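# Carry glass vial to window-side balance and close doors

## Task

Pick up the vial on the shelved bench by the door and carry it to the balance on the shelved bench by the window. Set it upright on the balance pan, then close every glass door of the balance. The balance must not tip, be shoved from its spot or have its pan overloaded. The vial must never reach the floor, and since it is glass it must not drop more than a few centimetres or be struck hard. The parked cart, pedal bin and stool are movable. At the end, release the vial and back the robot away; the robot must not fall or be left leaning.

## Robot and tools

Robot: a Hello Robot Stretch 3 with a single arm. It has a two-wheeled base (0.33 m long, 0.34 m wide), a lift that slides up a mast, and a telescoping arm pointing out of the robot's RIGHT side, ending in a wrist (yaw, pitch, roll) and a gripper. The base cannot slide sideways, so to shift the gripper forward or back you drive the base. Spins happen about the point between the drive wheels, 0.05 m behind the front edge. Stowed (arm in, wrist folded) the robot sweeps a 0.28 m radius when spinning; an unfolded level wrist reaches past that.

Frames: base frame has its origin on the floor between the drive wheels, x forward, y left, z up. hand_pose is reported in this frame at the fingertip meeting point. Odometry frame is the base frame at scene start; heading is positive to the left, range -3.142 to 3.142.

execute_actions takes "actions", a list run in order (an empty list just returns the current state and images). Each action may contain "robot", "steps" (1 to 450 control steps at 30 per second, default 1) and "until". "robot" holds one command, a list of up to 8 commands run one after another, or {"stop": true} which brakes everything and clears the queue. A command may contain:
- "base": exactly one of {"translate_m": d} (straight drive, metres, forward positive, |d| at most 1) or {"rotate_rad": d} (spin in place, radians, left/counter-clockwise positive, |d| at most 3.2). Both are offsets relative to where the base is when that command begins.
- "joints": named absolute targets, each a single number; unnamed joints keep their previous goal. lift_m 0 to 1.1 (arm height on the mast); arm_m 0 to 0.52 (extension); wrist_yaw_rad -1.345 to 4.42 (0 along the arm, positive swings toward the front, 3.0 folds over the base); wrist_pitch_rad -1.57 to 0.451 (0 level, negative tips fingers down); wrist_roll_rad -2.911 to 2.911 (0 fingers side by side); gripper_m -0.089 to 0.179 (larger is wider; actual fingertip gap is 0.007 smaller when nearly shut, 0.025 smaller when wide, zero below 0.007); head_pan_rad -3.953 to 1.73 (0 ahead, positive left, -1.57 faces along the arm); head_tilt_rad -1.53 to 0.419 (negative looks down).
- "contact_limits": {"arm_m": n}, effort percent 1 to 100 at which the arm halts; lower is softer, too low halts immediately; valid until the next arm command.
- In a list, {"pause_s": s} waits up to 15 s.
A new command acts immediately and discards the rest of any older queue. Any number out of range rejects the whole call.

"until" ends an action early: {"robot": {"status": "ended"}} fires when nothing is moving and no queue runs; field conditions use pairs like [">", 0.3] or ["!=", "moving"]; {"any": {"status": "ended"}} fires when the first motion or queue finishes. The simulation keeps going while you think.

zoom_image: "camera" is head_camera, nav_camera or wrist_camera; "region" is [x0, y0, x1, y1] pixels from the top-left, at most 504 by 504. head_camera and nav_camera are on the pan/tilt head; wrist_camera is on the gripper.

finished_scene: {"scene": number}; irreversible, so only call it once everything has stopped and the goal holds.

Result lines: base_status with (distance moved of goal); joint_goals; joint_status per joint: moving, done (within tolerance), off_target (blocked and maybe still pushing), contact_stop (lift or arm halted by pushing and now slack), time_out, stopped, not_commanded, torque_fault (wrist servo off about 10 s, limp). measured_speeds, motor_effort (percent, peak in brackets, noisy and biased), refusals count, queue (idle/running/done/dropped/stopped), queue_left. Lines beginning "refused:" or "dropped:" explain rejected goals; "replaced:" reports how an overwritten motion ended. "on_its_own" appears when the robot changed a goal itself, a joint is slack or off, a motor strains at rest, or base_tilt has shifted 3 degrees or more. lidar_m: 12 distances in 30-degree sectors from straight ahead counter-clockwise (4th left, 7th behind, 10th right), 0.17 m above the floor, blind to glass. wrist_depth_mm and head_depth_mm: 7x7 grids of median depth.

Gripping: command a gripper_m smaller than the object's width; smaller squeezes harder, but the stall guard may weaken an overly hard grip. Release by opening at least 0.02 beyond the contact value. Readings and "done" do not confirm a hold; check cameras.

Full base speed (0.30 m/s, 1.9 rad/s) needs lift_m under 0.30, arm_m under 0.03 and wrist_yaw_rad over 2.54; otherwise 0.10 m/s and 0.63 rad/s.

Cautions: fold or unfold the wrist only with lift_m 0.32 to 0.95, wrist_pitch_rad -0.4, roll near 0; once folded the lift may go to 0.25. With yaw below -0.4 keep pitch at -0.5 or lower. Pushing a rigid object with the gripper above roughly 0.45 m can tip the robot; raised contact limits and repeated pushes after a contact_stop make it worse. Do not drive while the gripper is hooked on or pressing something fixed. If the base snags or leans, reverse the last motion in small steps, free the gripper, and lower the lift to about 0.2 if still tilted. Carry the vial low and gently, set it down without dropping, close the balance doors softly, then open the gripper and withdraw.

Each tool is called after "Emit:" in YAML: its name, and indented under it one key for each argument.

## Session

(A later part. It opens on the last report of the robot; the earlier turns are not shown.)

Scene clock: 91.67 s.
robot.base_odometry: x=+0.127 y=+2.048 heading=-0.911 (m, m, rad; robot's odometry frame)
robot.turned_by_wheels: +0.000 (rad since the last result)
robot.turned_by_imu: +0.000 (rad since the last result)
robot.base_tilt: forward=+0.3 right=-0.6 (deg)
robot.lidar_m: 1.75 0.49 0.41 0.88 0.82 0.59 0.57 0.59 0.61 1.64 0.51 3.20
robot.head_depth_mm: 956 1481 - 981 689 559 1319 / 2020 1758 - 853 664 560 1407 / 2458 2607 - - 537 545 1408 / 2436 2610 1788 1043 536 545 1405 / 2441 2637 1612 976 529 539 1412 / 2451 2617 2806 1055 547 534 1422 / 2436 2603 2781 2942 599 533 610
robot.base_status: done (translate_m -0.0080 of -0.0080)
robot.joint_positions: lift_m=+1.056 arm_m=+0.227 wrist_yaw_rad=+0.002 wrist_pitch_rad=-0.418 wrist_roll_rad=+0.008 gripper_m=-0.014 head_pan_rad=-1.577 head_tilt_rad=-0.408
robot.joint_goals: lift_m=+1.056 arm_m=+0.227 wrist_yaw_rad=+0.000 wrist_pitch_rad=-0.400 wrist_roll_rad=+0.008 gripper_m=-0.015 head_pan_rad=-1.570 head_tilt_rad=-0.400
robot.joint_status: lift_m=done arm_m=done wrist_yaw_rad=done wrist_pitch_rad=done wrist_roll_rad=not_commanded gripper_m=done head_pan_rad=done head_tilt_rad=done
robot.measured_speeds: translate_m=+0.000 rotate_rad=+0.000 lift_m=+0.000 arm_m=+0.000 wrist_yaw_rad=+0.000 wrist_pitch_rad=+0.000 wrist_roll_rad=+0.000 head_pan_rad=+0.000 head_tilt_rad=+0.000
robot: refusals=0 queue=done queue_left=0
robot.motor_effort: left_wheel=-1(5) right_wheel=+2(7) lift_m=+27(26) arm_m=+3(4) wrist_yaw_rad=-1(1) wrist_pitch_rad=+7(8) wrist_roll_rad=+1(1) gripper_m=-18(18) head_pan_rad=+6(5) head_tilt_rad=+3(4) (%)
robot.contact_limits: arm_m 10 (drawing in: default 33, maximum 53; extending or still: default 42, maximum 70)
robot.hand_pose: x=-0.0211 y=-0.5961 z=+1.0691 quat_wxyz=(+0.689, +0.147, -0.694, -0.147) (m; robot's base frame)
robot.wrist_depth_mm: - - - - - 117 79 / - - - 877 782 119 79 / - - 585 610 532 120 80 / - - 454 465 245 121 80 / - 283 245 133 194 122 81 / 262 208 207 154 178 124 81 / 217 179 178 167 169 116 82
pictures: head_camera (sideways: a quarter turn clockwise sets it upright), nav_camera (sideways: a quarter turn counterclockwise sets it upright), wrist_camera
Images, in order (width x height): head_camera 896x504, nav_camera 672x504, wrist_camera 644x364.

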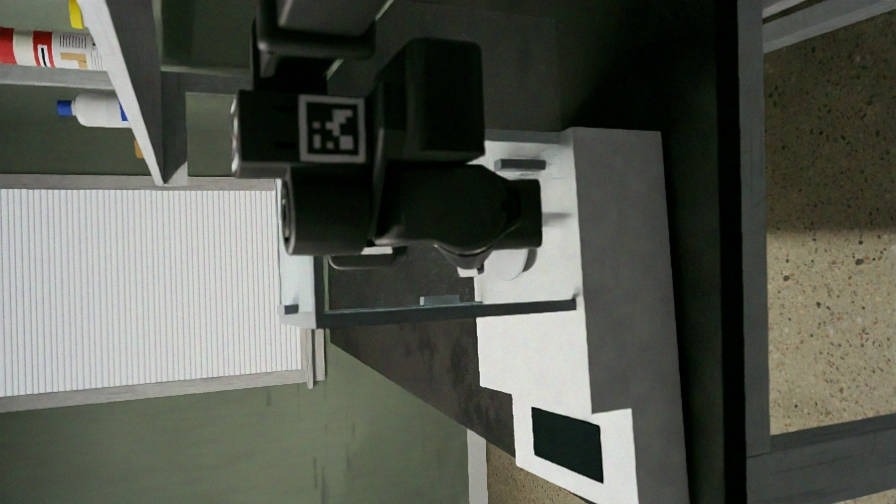

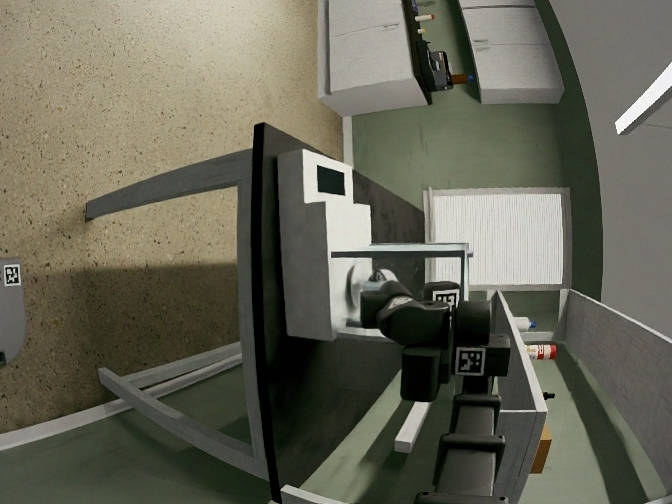

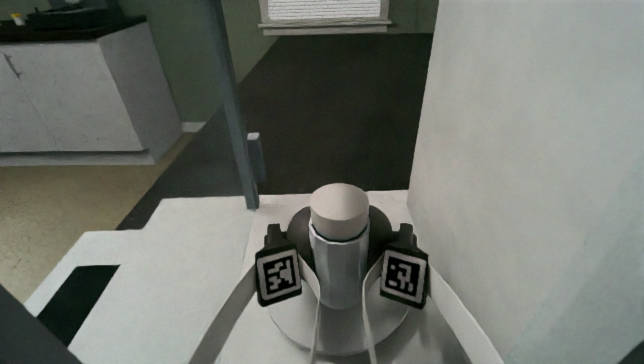

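Emit:
execute_actions:
  actions:
    - {"robot":[{"joints":{"arm_m":0.234},"contact_limits":{"arm_m":10}},{"joints":{"lift_m":1.047}},{"joints":{"gripper_m":0.058}},{"joints":{"arm_m":0.185},"contact_limits":{"arm_m":14}},{"joints":{"gripper_m":0.03}},{"joints":{"arm_m":0.06},"contact_limits":{"arm_m":14}},{"base":{"translate_m":-0.05},"joints":{"lift_m":1.04,"gripper_m":0.035}}],"steps":450,"until":{"robot":{"status":"ended"}}}

Scene clock: 103.07 s.
robot.base_odometry: x=+0.096 y=+2.087 heading=-0.911 (m, m, rad; robot's odometry frame)
robot.turned_by_wheels: +0.000 (rad since the last result)
robot.turned_by_imu: +0.000 (rad since the last result)
robot.base_tilt: forward=+0.4 right=-0.6 (deg)
robot.lidar_m: 1.80 0.48 0.44 0.88 0.74 0.54 0.52 0.53 0.58 1.44 0.53 3.20
robot.head_depth_mm: 540 1344 1375 - - - 1288 / 972 1770 1842 - - - 1326 / 2433 2620 1756 1189 - - - / 2452 2615 1593 1115 - 530 1388 / 2424 2639 1613 979 536 543 1408 / 2456 2619 2733 989 531 538 1415 / 2442 2617 2776 2925 559 533 1347
robot.base_status: done (translate_m -0.0500 of -0.0500)
robot.joint_positions: lift_m=+1.040 arm_m=+0.060 wrist_yaw_rad=+0.001 wrist_pitch_rad=-0.418 wrist_roll_rad=+0.008 gripper_m=+0.035 head_pan_rad=-1.577 head_tilt_rad=-0.408
robot.joint_goals: lift_m=+1.040 arm_m=+0.060 wrist_yaw_rad=+0.000 wrist_pitch_rad=-0.400 wrist_roll_rad=+0.008 gripper_m=+0.035 head_pan_rad=-1.570 head_tilt_rad=-0.400
robot.joint_status: lift_m=done arm_m=done wrist_yaw_rad=done wrist_pitch_rad=done wrist_roll_rad=not_commanded gripper_m=done head_pan_rad=done head_tilt_rad=done
robot.measured_speeds: translate_m=+0.000 rotate_rad=+0.000 lift_m=+0.000 arm_m=+0.000 wrist_yaw_rad=+0.000 wrist_pitch_rad=+0.000 wrist_roll_rad=+0.000 head_pan_rad=+0.000 head_tilt_rad=+0.000
robot: refusals=0 queue=done queue_left=0
robot.motor_effort: left_wheel=-1(6) right_wheel=+2(5) lift_m=+27(26) arm_m=-5(7) wrist_yaw_rad=-1(1) wrist_pitch_rad=+7(7) wrist_roll_rad=+1(1) gripper_m=+0(94) head_pan_rad=+5(5) head_tilt_rad=+3(4) (%)
robot.contact_limits: arm_m 14 (drawing in: default 33, maximum 53; extending or still: default 42, maximum 70)
robot.hand_pose: x=-0.0212 y=-0.4297 z=+1.0531 quat_wxyz=(+0.689, +0.147, -0.694, -0.147) (m; robot's base frame)
robot.wrist_depth_mm: - - - - - 910 483 / - - 846 703 787 773 581 / - - 364 303 554 555 541 / - 294 266 262 430 422 421 / 297 257 258 260 364 346 342 / 292 288 288 289 284 294 291 / - 280 276 266 264 258 252
pictures: head_camera (sideways: a quarter turn clockwise sets it upright), nav_camera (sideways: a quarter turn counterclockwise sets it upright), wrist_camera
Images, in order (width x height): head_camera 896x504, nav_camera 672x504, wrist_camera 644x364.

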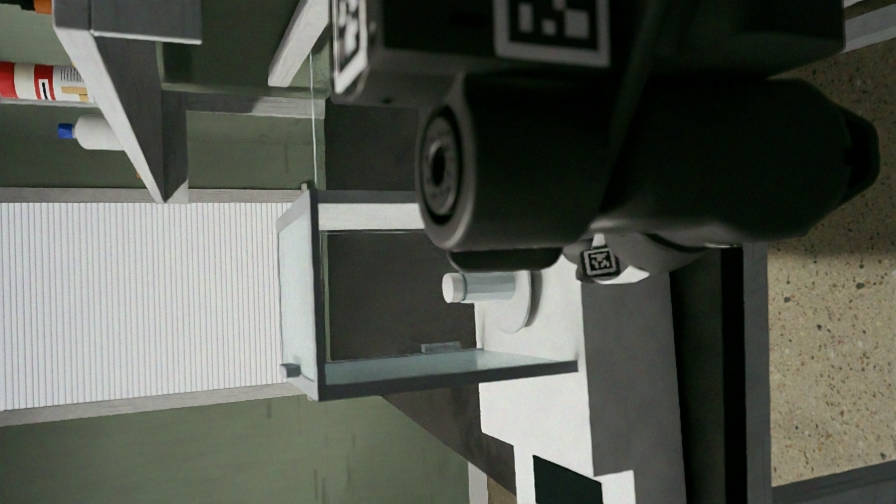

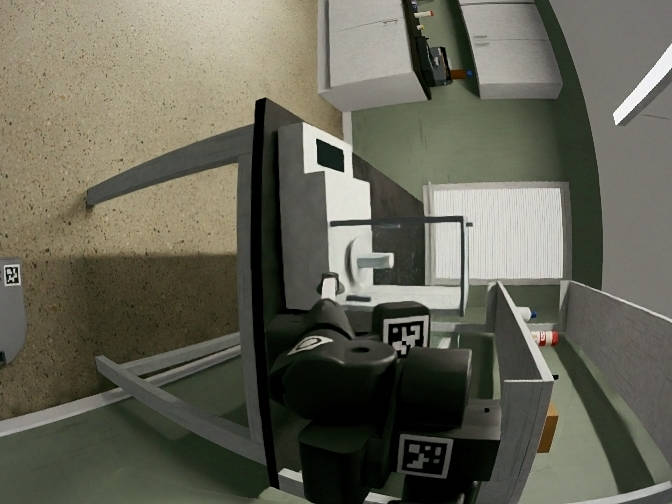

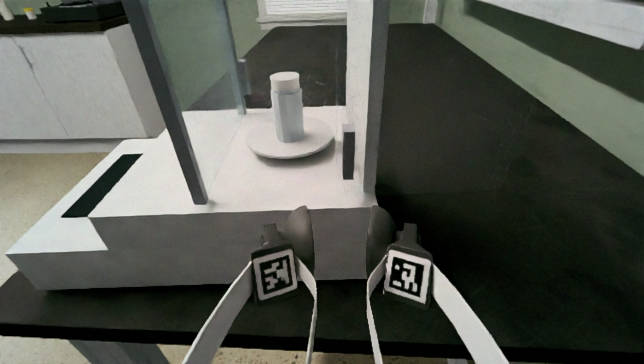

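Emit:
execute_actions:
  actions:
    - {"robot":{"base":{"translate_m":-0.004},"joints":{"arm_m":0.135},"contact_limits":{"arm_m":8}},"steps":450,"until":{"robot":{"status":"ended"}}}

Scene clock: 107.50 s.
robot.base_odometry: x=+0.094 y=+2.091 heading=-0.911 (m, m, rad; robot's odometry frame)
robot.turned_by_wheels: +0.000 (rad since the last result)
robot.turned_by_imu: +0.000 (rad since the last result)
robot.base_tilt: forward=+0.3 right=-0.8 (deg)
robot.lidar_m: 1.80 0.48 0.44 0.88 0.74 0.53 0.51 0.53 0.58 1.42 0.54 3.21
robot.head_depth_mm: 534 1283 1361 - - 550 1312 / 969 1759 1938 - - 543 1403 / 2439 2637 2752 - - 526 1399 / 2449 2616 1593 617 541 548 1408 / 2451 2577 1619 981 536 544 1417 / 2437 2621 2757 984 531 539 1424 / 2439 2610 2777 2928 561 535 1345
robot.base_status: done (translate_m -0.0040 of -0.0040)
robot.joint_positions: lift_m=+1.040 arm_m=+0.129 wrist_yaw_rad=-0.004 wrist_pitch_rad=-0.424 wrist_roll_rad=+0.008 gripper_m=+0.035 head_pan_rad=-1.577 head_tilt_rad=-0.408
robot.joint_goals: lift_m=+1.040 arm_m=+0.129 wrist_yaw_rad=+0.000 wrist_pitch_rad=-0.400 wrist_roll_rad=+0.008 gripper_m=+0.035 head_pan_rad=-1.570 head_tilt_rad=-0.400
robot.joint_status: lift_m=done arm_m=contact_stop wrist_yaw_rad=done wrist_pitch_rad=done wrist_roll_rad=not_commanded gripper_m=done head_pan_rad=done head_tilt_rad=done
robot.measured_speeds: translate_m=+0.000 rotate_rad=+0.000 lift_m=+0.000 arm_m=-0.001 wrist_yaw_rad=-0.010 wrist_pitch_rad=+0.000 wrist_roll_rad=+0.000 head_pan_rad=+0.000 head_tilt_rad=+0.000
robot: refusals=0 queue=dropped queue_left=0
robot.on_its_own: arm_m is slack since a contact_stop, until your next command for it (your +0.135 is given up)
robot.motor_effort: left_wheel=-2(6) right_wheel=+5(5) lift_m=+27(27) arm_m=+2(8) wrist_yaw_rad=+4(4) wrist_pitch_rad=+10(11) wrist_roll_rad=+0(1) gripper_m=+0(0) head_pan_rad=+5(5) head_tilt_rad=+3(3) (%)
robot.contact_limits: arm_m 8 (drawing in: default 33, maximum 53; extending or still: default 42, maximum 70)
robot.hand_pose: x=-0.0225 y=-0.4972 z=+1.0516 quat_wxyz=(+0.688, +0.147, -0.694, -0.151) (m; robot's base frame)
robot.wrist_depth_mm: - - - - - 865 476 / - - 823 751 718 767 574 / - - 334 309 523 540 534 / - 263 252 246 424 422 413 / 269 215 222 197 360 343 341 / 196 195 198 201 279 290 288 / 222 226 228 231 254 252 248
pictures: head_camera (sideways: a quarter turn clockwise sets it upright), nav_camera (sideways: a quarter turn counterclockwise sets it upright), wrist_camera
Images, in order (width x height): head_camera 896x504, nav_camera 672x504, wrist_camera 644x364.

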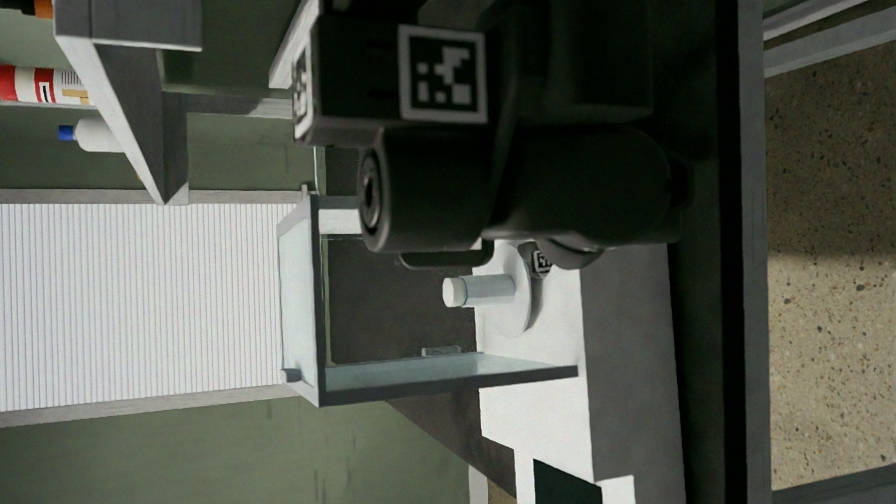

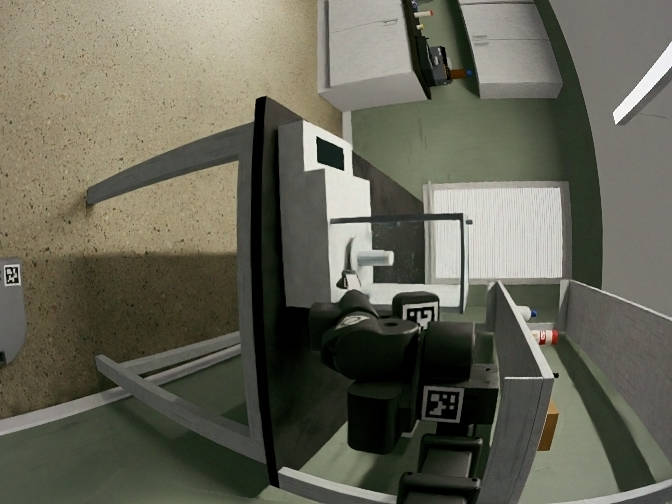

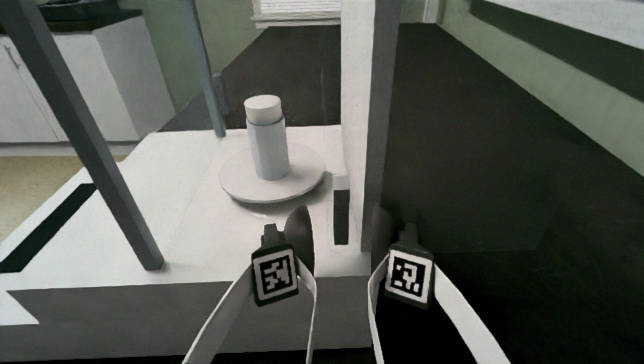

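Emit:
execute_actions:
  actions:
    - {"robot":[{"joints":{"arm_m":0.124},"contact_limits":{"arm_m":12}},{"base":{"translate_m":0.045}},{"joints":{"arm_m":0.119},"contact_limits":{"arm_m":12}},{"base":{"translate_m":0.03}}],"steps":450,"until":{"robot":{"status":"ended"}}}

Scene clock: 113.93 s.
robot.base_odometry: x=+0.140 y=+2.031 heading=-0.911 (m, m, rad; robot's odometry frame)
robot.turned_by_wheels: +0.000 (rad since the last result)
robot.turned_by_imu: +0.000 (rad since the last result)
robot.base_tilt: forward=+0.3 right=-0.6 (deg)
robot.lidar_m: 1.73 0.50 0.40 0.88 0.85 0.61 0.59 0.61 0.63 1.73 0.50 3.22
robot.head_depth_mm: 966 1546 1497 - - 541 1363 / 2266 1775 2306 - - 543 1402 / 2441 2601 2727 - - 525 1407 / 2457 2614 1588 501 528 529 1403 / 2445 2616 2719 1045 531 537 1407 / 2413 2587 2793 1132 570 532 1337 / 2427 2613 2796 2961 652 534 612
robot.base_status: done (translate_m +0.0300 of +0.0300)
robot.joint_positions: lift_m=+1.040 arm_m=+0.119 wrist_yaw_rad=-0.006 wrist_pitch_rad=-0.421 wrist_roll_rad=+0.008 gripper_m=+0.035 head_pan_rad=-1.577 head_tilt_rad=-0.408
robot.joint_goals: lift_m=+1.040 arm_m=+0.119 wrist_yaw_rad=+0.000 wrist_pitch_rad=-0.400 wrist_roll_rad=+0.008 gripper_m=+0.035 head_pan_rad=-1.570 head_tilt_rad=-0.400
robot.joint_status: lift_m=done arm_m=done wrist_yaw_rad=done wrist_pitch_rad=done wrist_roll_rad=not_commanded gripper_m=done head_pan_rad=done head_tilt_rad=done
robot.measured_speeds: translate_m=+0.000 rotate_rad=+0.000 lift_m=+0.000 arm_m=+0.000 wrist_yaw_rad=+0.000 wrist_pitch_rad=+0.000 wrist_roll_rad=+0.000 head_pan_rad=+0.000 head_tilt_rad=+0.000
robot: refusals=0 queue=done queue_left=0
robot.motor_effort: left_wheel=-2(3) right_wheel=+4(11) lift_m=+27(26) arm_m=-4(6) wrist_yaw_rad=+4(6) wrist_pitch_rad=+8(10) wrist_roll_rad=+1(1) gripper_m=-1(2) head_pan_rad=+5(5) head_tilt_rad=+3(3) (%)
robot.contact_limits: arm_m 12 (drawing in: default 33, maximum 53; extending or still: default 42, maximum 70)
robot.hand_pose: x=-0.0228 y=-0.4883 z=+1.0524 quat_wxyz=(+0.688, +0.145, -0.694, -0.151) (m; robot's base frame)
robot.wrist_depth_mm: - - - - - 159 536 / - - 896 804 317 161 652 / - - 359 332 282 189 537 / - 378 263 257 254 210 416 / - 267 216 216 224 332 339 / - 220 200 204 211 282 288 / 237 231 235 237 241 253 249
pictures: head_camera (sideways: a quarter turn clockwise sets it upright), nav_camera (sideways: a quarter turn counterclockwise sets it upright), wrist_camera
Images, in order (width x height): head_camera 896x504, nav_camera 672x504, wrist_camera 644x364.

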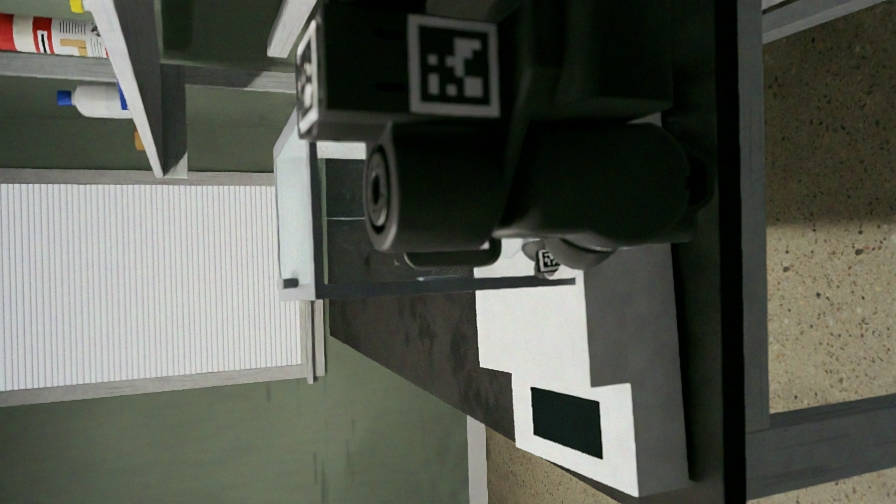

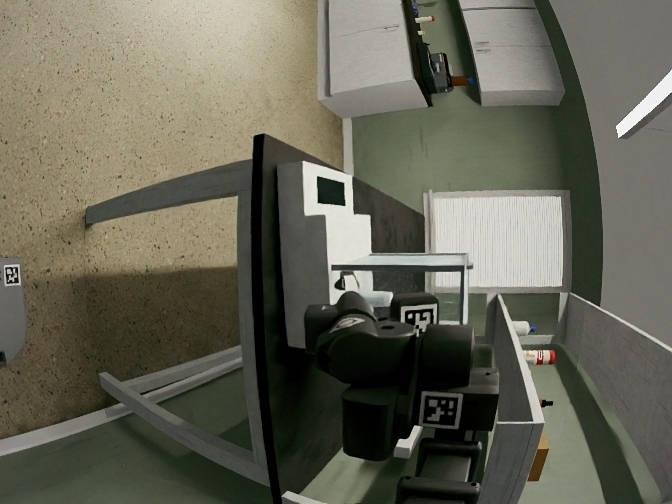

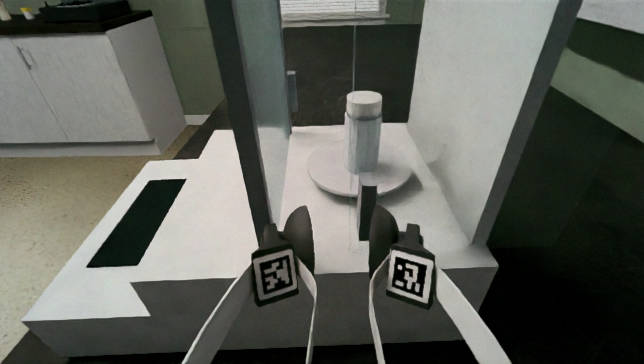

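Emit:
execute_actions:
  actions:
    - {"robot":{"base":{"translate_m":0.05},"joints":{"arm_m":0.117},"contact_limits":{"arm_m":12}},"steps":450,"until":{"robot":{"status":"ended"}}}

Scene clock: 118.03 s.
robot.base_odometry: x=+0.170 y=+1.992 heading=-0.911 (m, m, rad; robot's odometry frame)
robot.turned_by_wheels: +0.000 (rad since the last result)
robot.turned_by_imu: +0.000 (rad since the last result)
robot.base_tilt: forward=+0.3 right=-0.7 (deg)
robot.lidar_m: 1.68 0.50 0.37 0.62 0.91 0.66 0.64 0.66 0.66 0.49 0.49 3.21
robot.head_depth_mm: 1596 1670 1654 - - 541 1390 / 2413 2212 2620 - - 544 1401 / 2456 2617 2719 - - 561 1403 / 2483 2615 1801 1010 552 533 1413 / 2459 2590 2769 1049 554 533 1418 / 2442 2628 2788 2918 599 532 601 / 2422 2593 2789 2974 2361 556 1427
robot.base_status: done (translate_m +0.0500 of +0.0500)
robot.joint_positions: lift_m=+1.040 arm_m=+0.117 wrist_yaw_rad=-0.100 wrist_pitch_rad=-0.424 wrist_roll_rad=+0.008 gripper_m=+0.035 head_pan_rad=-1.577 head_tilt_rad=-0.408
robot.joint_goals: lift_m=+1.040 arm_m=+0.117 wrist_yaw_rad=-0.074 wrist_pitch_rad=-0.400 wrist_roll_rad=+0.008 gripper_m=+0.035 head_pan_rad=-1.570 head_tilt_rad=-0.400
robot.joint_status: lift_m=done arm_m=done wrist_yaw_rad=done wrist_pitch_rad=done wrist_roll_rad=not_commanded gripper_m=done head_pan_rad=done head_tilt_rad=done
robot.measured_speeds: translate_m=+0.000 rotate_rad=+0.000 lift_m=+0.000 arm_m=+0.000 wrist_yaw_rad=+0.000 wrist_pitch_rad=+0.000 wrist_roll_rad=+0.000 head_pan_rad=+0.000 head_tilt_rad=+0.000
robot: refusals=0 queue=done queue_left=0
robot.on_its_own: wrist_yaw_rad is held at -0.074, not at your +0.000, by its stall guard, which is still easing
robot.motor_effort: left_wheel=-6(11) right_wheel=+16(27) lift_m=+27(27) arm_m=-3(6) wrist_yaw_rad=+21(44) wrist_pitch_rad=+10(9) wrist_roll_rad=+1(1) gripper_m=+9(14) head_pan_rad=+5(5) head_tilt_rad=+3(3) (%)
robot.contact_limits: arm_m 12 (drawing in: default 33, maximum 53; extending or still: default 42, maximum 70)
robot.hand_pose: x=-0.0438 y=-0.4846 z=+1.0518 quat_wxyz=(+0.680, +0.113, -0.700, -0.184) (m; robot's base frame)
robot.wrist_depth_mm: - - - - - 191 154 / - - - 746 307 195 583 / - - 577 328 268 200 534 / - - 275 247 253 221 412 / - 279 221 217 223 222 339 / - 232 194 207 221 241 289 / - 213 224 240 246 253 250
pictures: head_camera (sideways: a quarter turn clockwise sets it upright), nav_camera (sideways: a quarter turn counterclockwise sets it upright), wrist_camera
Images, in order (width x height): head_camera 896x504, nav_camera 672x504, wrist_camera 644x364.

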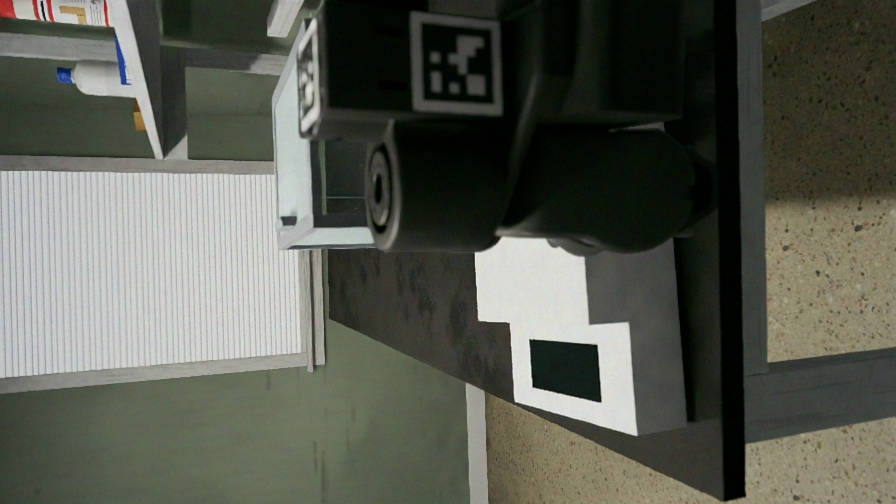

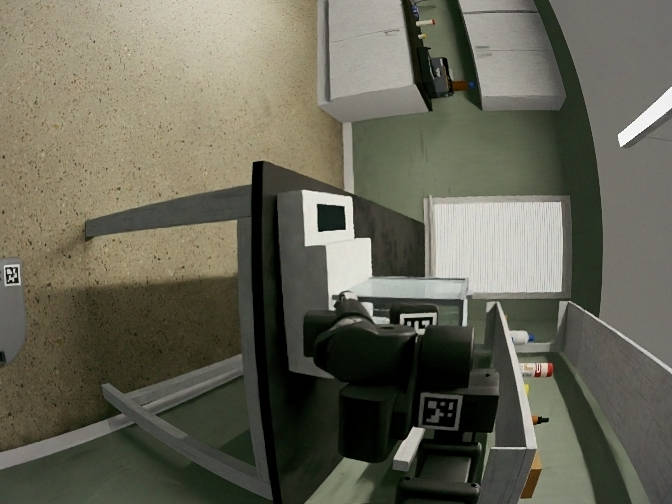

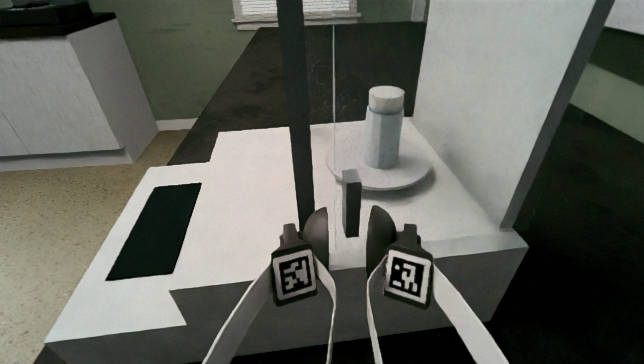

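Emit:
execute_actions:
  actions:
    - {"robot":[{"joints":{"wrist_yaw_rad":-0.13}},{"joints":{"arm_m":0.075},"contact_limits":{"arm_m":14}},{"joints":{"wrist_yaw_rad":0.0,"gripper_m":0.1}},{"joints":{"arm_m":0.135},"contact_limits":{"arm_m":8}}],"steps":450,"until":{"robot":{"status":"ended"}}}

Scene clock: 124.57 s.
robot.base_odometry: x=+0.170 y=+1.992 heading=-0.911 (m, m, rad; robot's odometry frame)
robot.turned_by_wheels: +0.000 (rad since the last result)
robot.turned_by_imu: +0.001 (rad since the last result)
robot.base_tilt: forward=+0.2 right=-0.6 (deg)
robot.lidar_m: 1.68 0.50 0.37 0.62 0.91 0.66 0.64 0.66 0.66 0.49 0.49 3.19
robot.head_depth_mm: 1600 1682 1684 - - 551 1397 / 2428 2196 2626 - - 551 1394 / 2484 2634 2700 - - 543 1406 / 2426 2605 1795 978 532 533 1407 / 2421 2602 2746 1047 547 534 1421 / 2453 2602 2797 2937 601 532 606 / 2447 2609 2784 2997 2374 556 1425
robot.base_status: done (translate_m +0.0500 of +0.0500)
robot.joint_positions: lift_m=+1.040 arm_m=+0.125 wrist_yaw_rad=-0.008 wrist_pitch_rad=-0.427 wrist_roll_rad=+0.008 gripper_m=+0.100 head_pan_rad=-1.577 head_tilt_rad=-0.408
robot.joint_goals: lift_m=+1.040 arm_m=+0.126 wrist_yaw_rad=+0.000 wrist_pitch_rad=-0.400 wrist_roll_rad=+0.008 gripper_m=+0.100 head_pan_rad=-1.570 head_tilt_rad=-0.400
robot.joint_status: lift_m=done arm_m=contact_stop wrist_yaw_rad=done wrist_pitch_rad=done wrist_roll_rad=not_commanded gripper_m=done head_pan_rad=done head_tilt_rad=done
robot.measured_speeds: translate_m=+0.000 rotate_rad=+0.000 lift_m=+0.000 arm_m=-0.001 wrist_yaw_rad=-0.040 wrist_pitch_rad=+0.000 wrist_roll_rad=+0.000 head_pan_rad=+0.000 head_tilt_rad=+0.000
robot: refusals=0 queue=dropped queue_left=0
robot.on_its_own: arm_m is slack since a contact_stop, until your next command for it (your +0.135 is given up)
robot.motor_effort: left_wheel=-2(6) right_wheel=+4(15) lift_m=+26(27) arm_m=+3(8) wrist_yaw_rad=+7(20) wrist_pitch_rad=+11(12) wrist_roll_rad=+0(1) gripper_m=-1(95) head_pan_rad=+3(4) head_tilt_rad=+3(3) (%)
robot.contact_limits: arm_m 8 (drawing in: default 33, maximum 53; extending or still: default 42, maximum 70)
robot.hand_pose: x=-0.0232 y=-0.4937 z=+1.0510 quat_wxyz=(+0.688, +0.147, -0.694, -0.153) (m; robot's base frame)
robot.wrist_depth_mm: - - - - - 238 161 / - - - 692 775 241 162 / - - 603 327 279 243 164 / - - 307 267 241 238 191 / - - 238 215 208 212 325 / - 239 191 192 194 192 279 / - 215 220 222 227 231 250
pictures: head_camera (sideways: a quarter turn clockwise sets it upright), nav_camera (sideways: a quarter turn counterclockwise sets it upright), wrist_camera
Images, in order (width x height): head_camera 896x504, nav_camera 672x504, wrist_camera 644x364.

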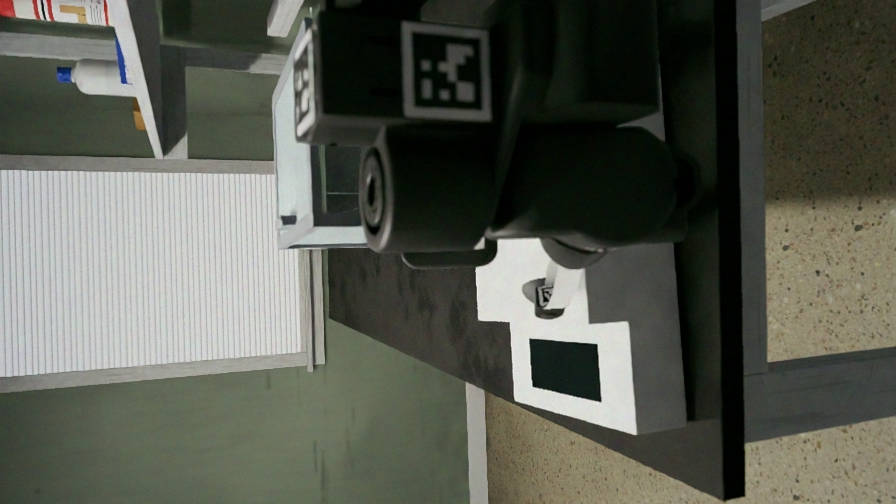

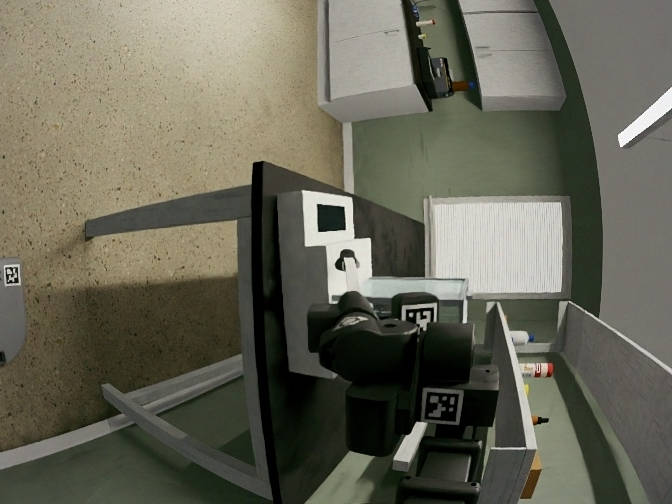

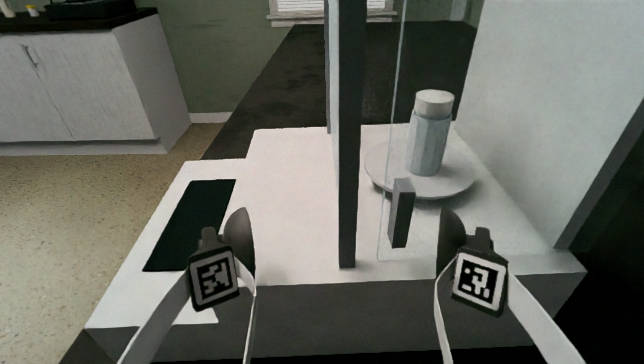

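Emit:
execute_actions:
  actions:
    - {"robot":[{"joints":{"arm_m":0.120},"contact_limits":{"arm_m":12}},{"base":{"translate_m":0.036}}],"steps":450,"until":{"robot":{"status":"ended"}}}

Scene clock: 127.83 s.
robot.base_odometry: x=+0.192 y=+1.963 heading=-0.911 (m, m, rad; robot's odometry frame)
robot.turned_by_wheels: +0.000 (rad since the last result)
robot.turned_by_imu: +0.000 (rad since the last result)
robot.base_tilt: forward=+0.3 right=-0.7 (deg)
robot.lidar_m: 1.68 0.51 0.36 0.52 0.91 0.70 0.67 0.68 0.73 0.48 0.49 3.21
robot.head_depth_mm: 1632 1724 1044 - - 539 1391 / 2439 2482 2713 - - 543 1407 / 2445 2586 1758 - - 563 1400 / 2471 2629 2742 1012 557 533 1406 / 2469 2642 2775 1048 581 531 628 / 2446 2612 2793 3000 742 533 1306 / 2432 2608 2808 2996 2367 1782 1414
robot.base_status: done (translate_m +0.0360 of +0.0360)
robot.joint_positions: lift_m=+1.040 arm_m=+0.120 wrist_yaw_rad=-0.009 wrist_pitch_rad=-0.421 wrist_roll_rad=+0.008 gripper_m=+0.100 head_pan_rad=-1.577 head_tilt_rad=-0.408
robot.joint_goals: lift_m=+1.040 arm_m=+0.120 wrist_yaw_rad=+0.000 wrist_pitch_rad=-0.400 wrist_roll_rad=+0.008 gripper_m=+0.100 head_pan_rad=-1.570 head_tilt_rad=-0.400
robot.joint_status: lift_m=done arm_m=done wrist_yaw_rad=done wrist_pitch_rad=done wrist_roll_rad=not_commanded gripper_m=done head_pan_rad=done head_tilt_rad=done
robot.measured_speeds: translate_m=+0.000 rotate_rad=+0.000 lift_m=+0.000 arm_m=+0.000 wrist_yaw_rad=+0.000 wrist_pitch_rad=+0.000 wrist_roll_rad=+0.000 head_pan_rad=+0.000 head_tilt_rad=+0.000
robot: refusals=0 queue=done queue_left=0
robot.motor_effort: left_wheel=-3(5) right_wheel=+8(10) lift_m=+27(27) arm_m=-5(6) wrist_yaw_rad=+7(8) wrist_pitch_rad=+8(11) wrist_roll_rad=+1(1) gripper_m=-2(3) head_pan_rad=+6(5) head_tilt_rad=+3(3) (%)
robot.contact_limits: arm_m 12 (drawing in: default 33, maximum 53; extending or still: default 42, maximum 70)
robot.hand_pose: x=-0.0236 y=-0.4892 z=+1.0524 quat_wxyz=(+0.688, +0.144, -0.695, -0.152) (m; robot's base frame)
robot.wrist_depth_mm: - - - - - - 199 / - - - 796 714 280 200 / - - - 351 310 249 202 / - - 355 271 244 249 204 / - - 282 219 186 220 205 / - - 218 194 195 193 197 / - 266 220 223 228 233 244
pictures: head_camera (sideways: a quarter turn clockwise sets it upright), nav_camera (sideways: a quarter turn counterclockwise sets it upright), wrist_camera
Images, in order (width x height): head_camera 896x504, nav_camera 672x504, wrist_camera 644x364.

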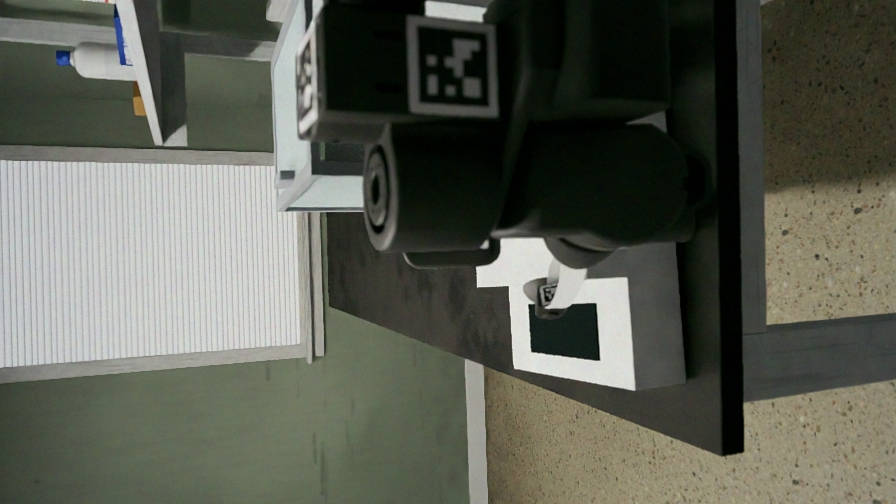

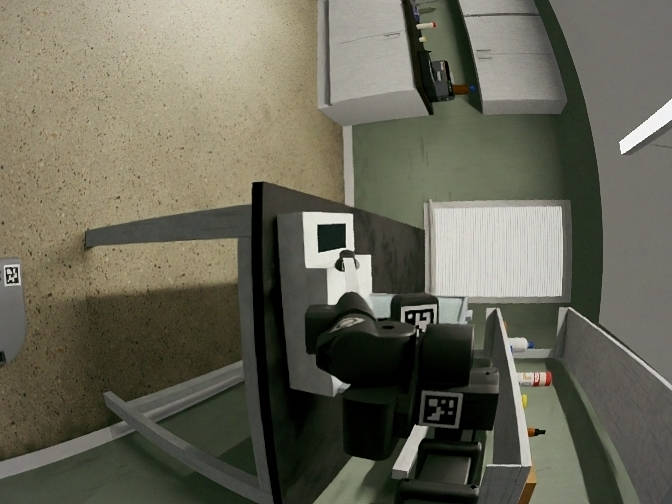

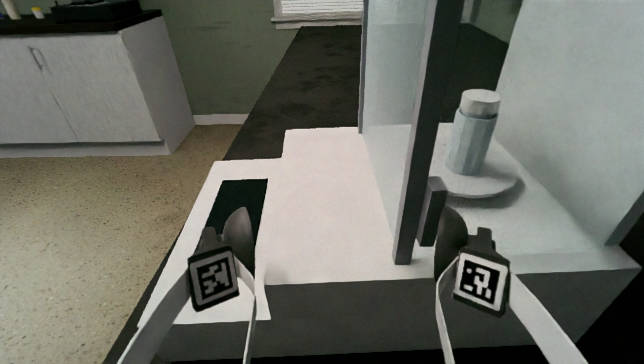

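Efforts suggest it's at the stop; confirm with a tiny nudge.

Emit:
execute_actions:
  actions:
    - {"robot":{"base":{"translate_m":0.003}},"steps":450,"until":{"robot":{"status":"ended"}}}

Emit:
execute_actions:
  actions:
    - {"robot":[{"joints":{"gripper_m":0.12}},{"joints":{"arm_m":0.0}}],"steps":450,"until":{"robot":{"status":"ended"}}}

Scene clock: 129.87 s.
robot.base_odometry: x=+0.194 y=+1.961 heading=-0.911 (m, m, rad; robot's odometry frame)
robot.turned_by_wheels: +0.000 (rad since the last result)
robot.turned_by_imu: +0.000 (rad since the last result)
robot.base_tilt: forward=+0.3 right=-0.6 (deg)
robot.lidar_m: 1.68 0.51 0.36 0.51 0.91 0.71 0.68 0.69 0.73 0.48 0.49 3.19
robot.head_depth_mm: 1635 1729 602 - - 540 1396 / 2456 2492 2741 - - 544 1401 / 2467 2614 1662 - - 562 1398 / 2456 2615 2709 1012 555 533 1411 / 2423 2607 2761 1052 580 530 624 / 2452 2632 2782 2976 782 533 1337 / 2418 2605 2797 2993 2362 1766 1419
robot.base_status: done (translate_m +0.0030 of +0.0030)
robot.joint_positions: lift_m=+1.040 arm_m=+0.120 wrist_yaw_rad=-0.013 wrist_pitch_rad=-0.421 wrist_roll_rad=+0.008 gripper_m=+0.100 head_pan_rad=-1.577 head_tilt_rad=-0.408
robot.joint_goals: lift_m=+1.040 arm_m=+0.120 wrist_yaw_rad=+0.000 wrist_pitch_rad=-0.400 wrist_roll_rad=+0.008 gripper_m=+0.100 head_pan_rad=-1.570 head_tilt_rad=-0.400
robot.joint_status: lift_m=done arm_m=done wrist_yaw_rad=done wrist_pitch_rad=done wrist_roll_rad=not_commanded gripper_m=done head_pan_rad=done head_tilt_rad=done
robot.measured_speeds: translate_m=+0.000 rotate_rad=+0.000 lift_m=+0.000 arm_m=+0.000 wrist_yaw_rad=+0.000 wrist_pitch_rad=+0.000 wrist_roll_rad=+0.000 head_pan_rad=+0.000 head_tilt_rad=+0.000
robot: refusals=0 queue=done queue_left=0
robot.motor_effort: left_wheel=-3(5) right_wheel=+10(13) lift_m=+27(27) arm_m=-5(5) wrist_yaw_rad=+11(11) wrist_pitch_rad=+8(9) wrist_roll_rad=+1(1) gripper_m=-3(4) head_pan_rad=+4(4) head_tilt_rad=+3(3) (%)
robot.contact_limits: arm_m 12 (drawing in: default 33, maximum 53; extending or still: default 42, maximum 70)
robot.hand_pose: x=-0.0245 y=-0.4892 z=+1.0524 quat_wxyz=(+0.688, +0.143, -0.695, -0.153) (m; robot's base frame)
robot.wrist_depth_mm: - - - - - - 200 / - - - 798 679 281 202 / - - - 353 310 252 204 / - - 354 270 245 248 206 / - - 282 220 184 220 204 / - - 217 194 194 193 198 / - 275 220 224 229 234 244
pictures: head_camera (sideways: a quarter turn clockwise sets it upright), nav_camera (sideways: a quarter turn counterclockwise sets it upright), wrist_camera
Images, in order (width x height): head_camera 896x504, nav_camera 672x504, wrist_camera 644x364.

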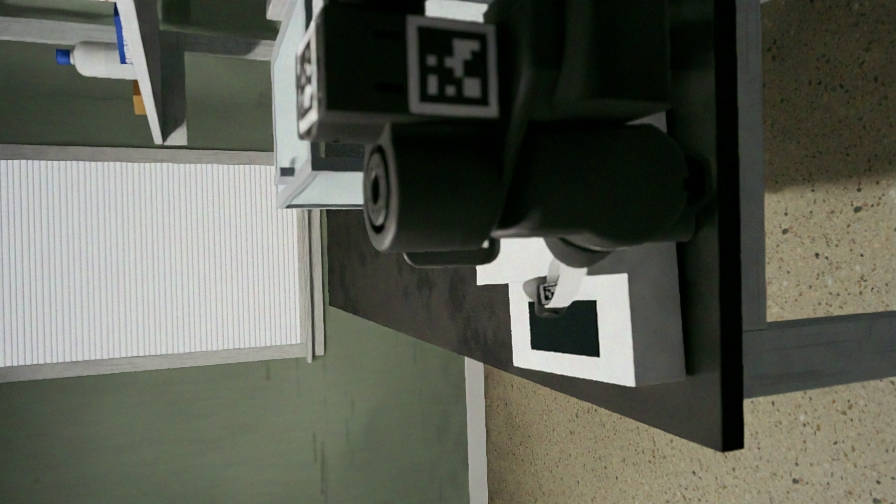

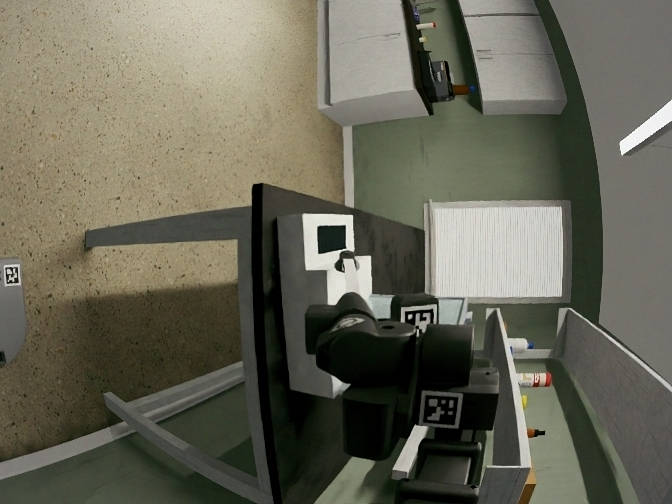

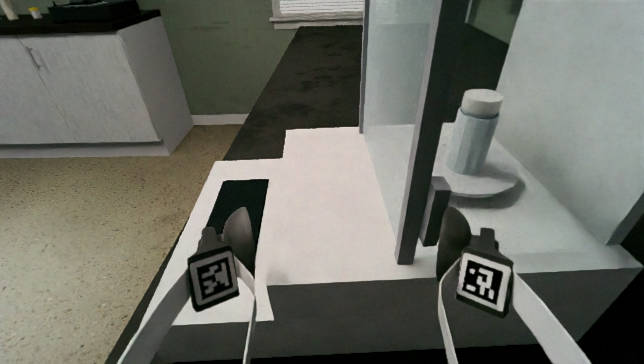

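Scene clock: 132.60 s.
robot.base_odometry: x=+0.194 y=+1.961 heading=-0.911 (m, m, rad; robot's odometry frame)
robot.turned_by_wheels: +0.000 (rad since the last result)
robot.turned_by_imu: +0.000 (rad since the last result)
robot.base_tilt: forward=+0.3 right=-0.4 (deg)
robot.lidar_m: 1.68 0.51 0.35 0.51 0.91 0.70 0.68 0.69 0.73 0.48 0.49 3.21
robot.head_depth_mm: 1632 1727 581 620 - - - / 2453 2483 2360 1023 - - - / 2469 2610 1561 964 - - - / 2459 2614 2717 1037 - 541 1371 / 2448 2616 2782 1045 594 531 622 / 2443 2621 2784 2955 780 532 1344 / 2425 2619 2838 2979 2356 1764 1428
robot.base_status: done (translate_m +0.0030 of +0.0030)
robot.joint_positions: lift_m=+1.040 arm_m=+0.001 wrist_yaw_rad=-0.001 wrist_pitch_rad=-0.420 wrist_roll_rad=+0.008 gripper_m=+0.120 head_pan_rad=-1.577 head_tilt_rad=-0.408
robot.joint_goals: lift_m=+1.040 arm_m=+0.000 wrist_yaw_rad=+0.000 wrist_pitch_rad=-0.400 wrist_roll_rad=+0.008 gripper_m=+0.120 head_pan_rad=-1.570 head_tilt_rad=-0.400
robot.joint_status: lift_m=done arm_m=done wrist_yaw_rad=done wrist_pitch_rad=done wrist_roll_rad=not_commanded gripper_m=done head_pan_rad=done head_tilt_rad=done
robot.measured_speeds: translate_m=+0.000 rotate_rad=+0.000 lift_m=+0.000 arm_m=+0.000 wrist_yaw_rad=+0.000 wrist_pitch_rad=+0.000 wrist_roll_rad=+0.000 head_pan_rad=+0.000 head_tilt_rad=+0.000
robot: refusals=0 queue=done queue_left=0
robot.motor_effort: left_wheel=-2(3) right_wheel=+4(10) lift_m=+27(27) arm_m=-5(6) wrist_yaw_rad=+2(11) wrist_pitch_rad=+8(8) wrist_roll_rad=+1(0) gripper_m=+1(83) head_pan_rad=+5(5) head_tilt_rad=+3(3) (%)
robot.hand_pose: x=-0.0218 y=-0.3701 z=+1.0525 quat_wxyz=(+0.689, +0.147, -0.694, -0.149) (m; robot's base frame)
robot.wrist_depth_mm: - - - - - 320 587 / - - - 809 339 323 698 / - - - 376 326 321 536 / - - 359 299 295 293 414 / - - 330 327 325 324 340 / - - 386 319 317 - 299 / - - 491 - - - 739
pictures: head_camera (sideways: a quarter turn clockwise sets it upright), nav_camera (sideways: a quarter turn counterclockwise sets it upright), wrist_camera
Images, in order (width x height): head_camera 896x504, nav_camera 672x504, wrist_camera 644x364.

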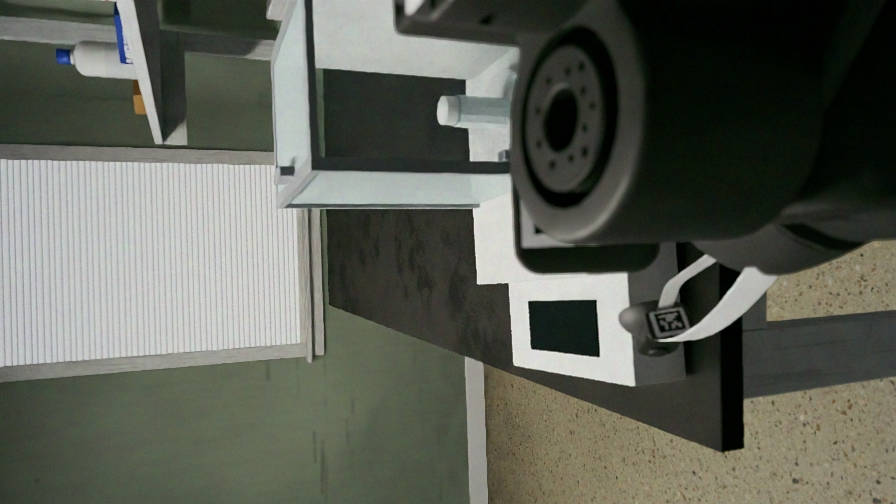

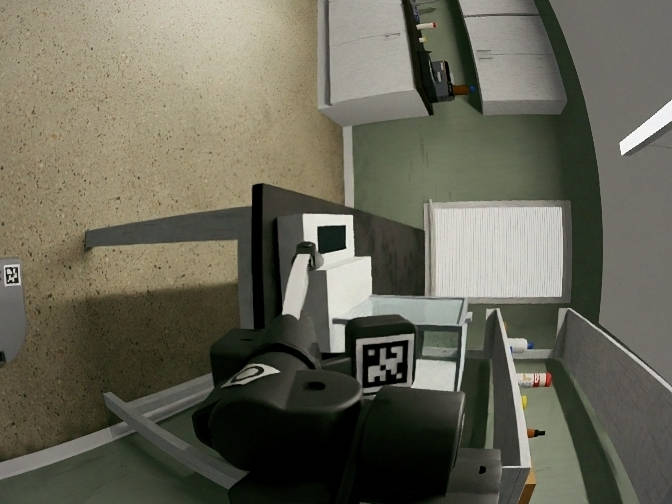

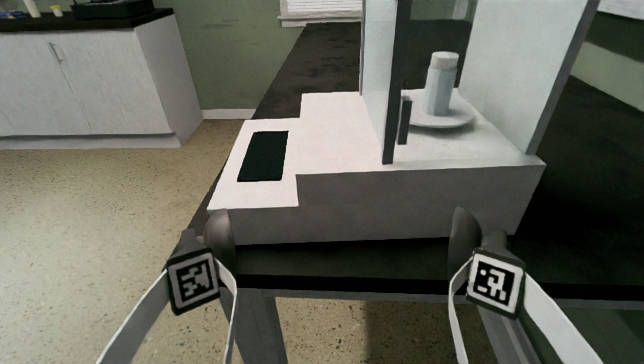

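Emit:
finished_scene:
  scene: 2

The scene is finished: the task was done.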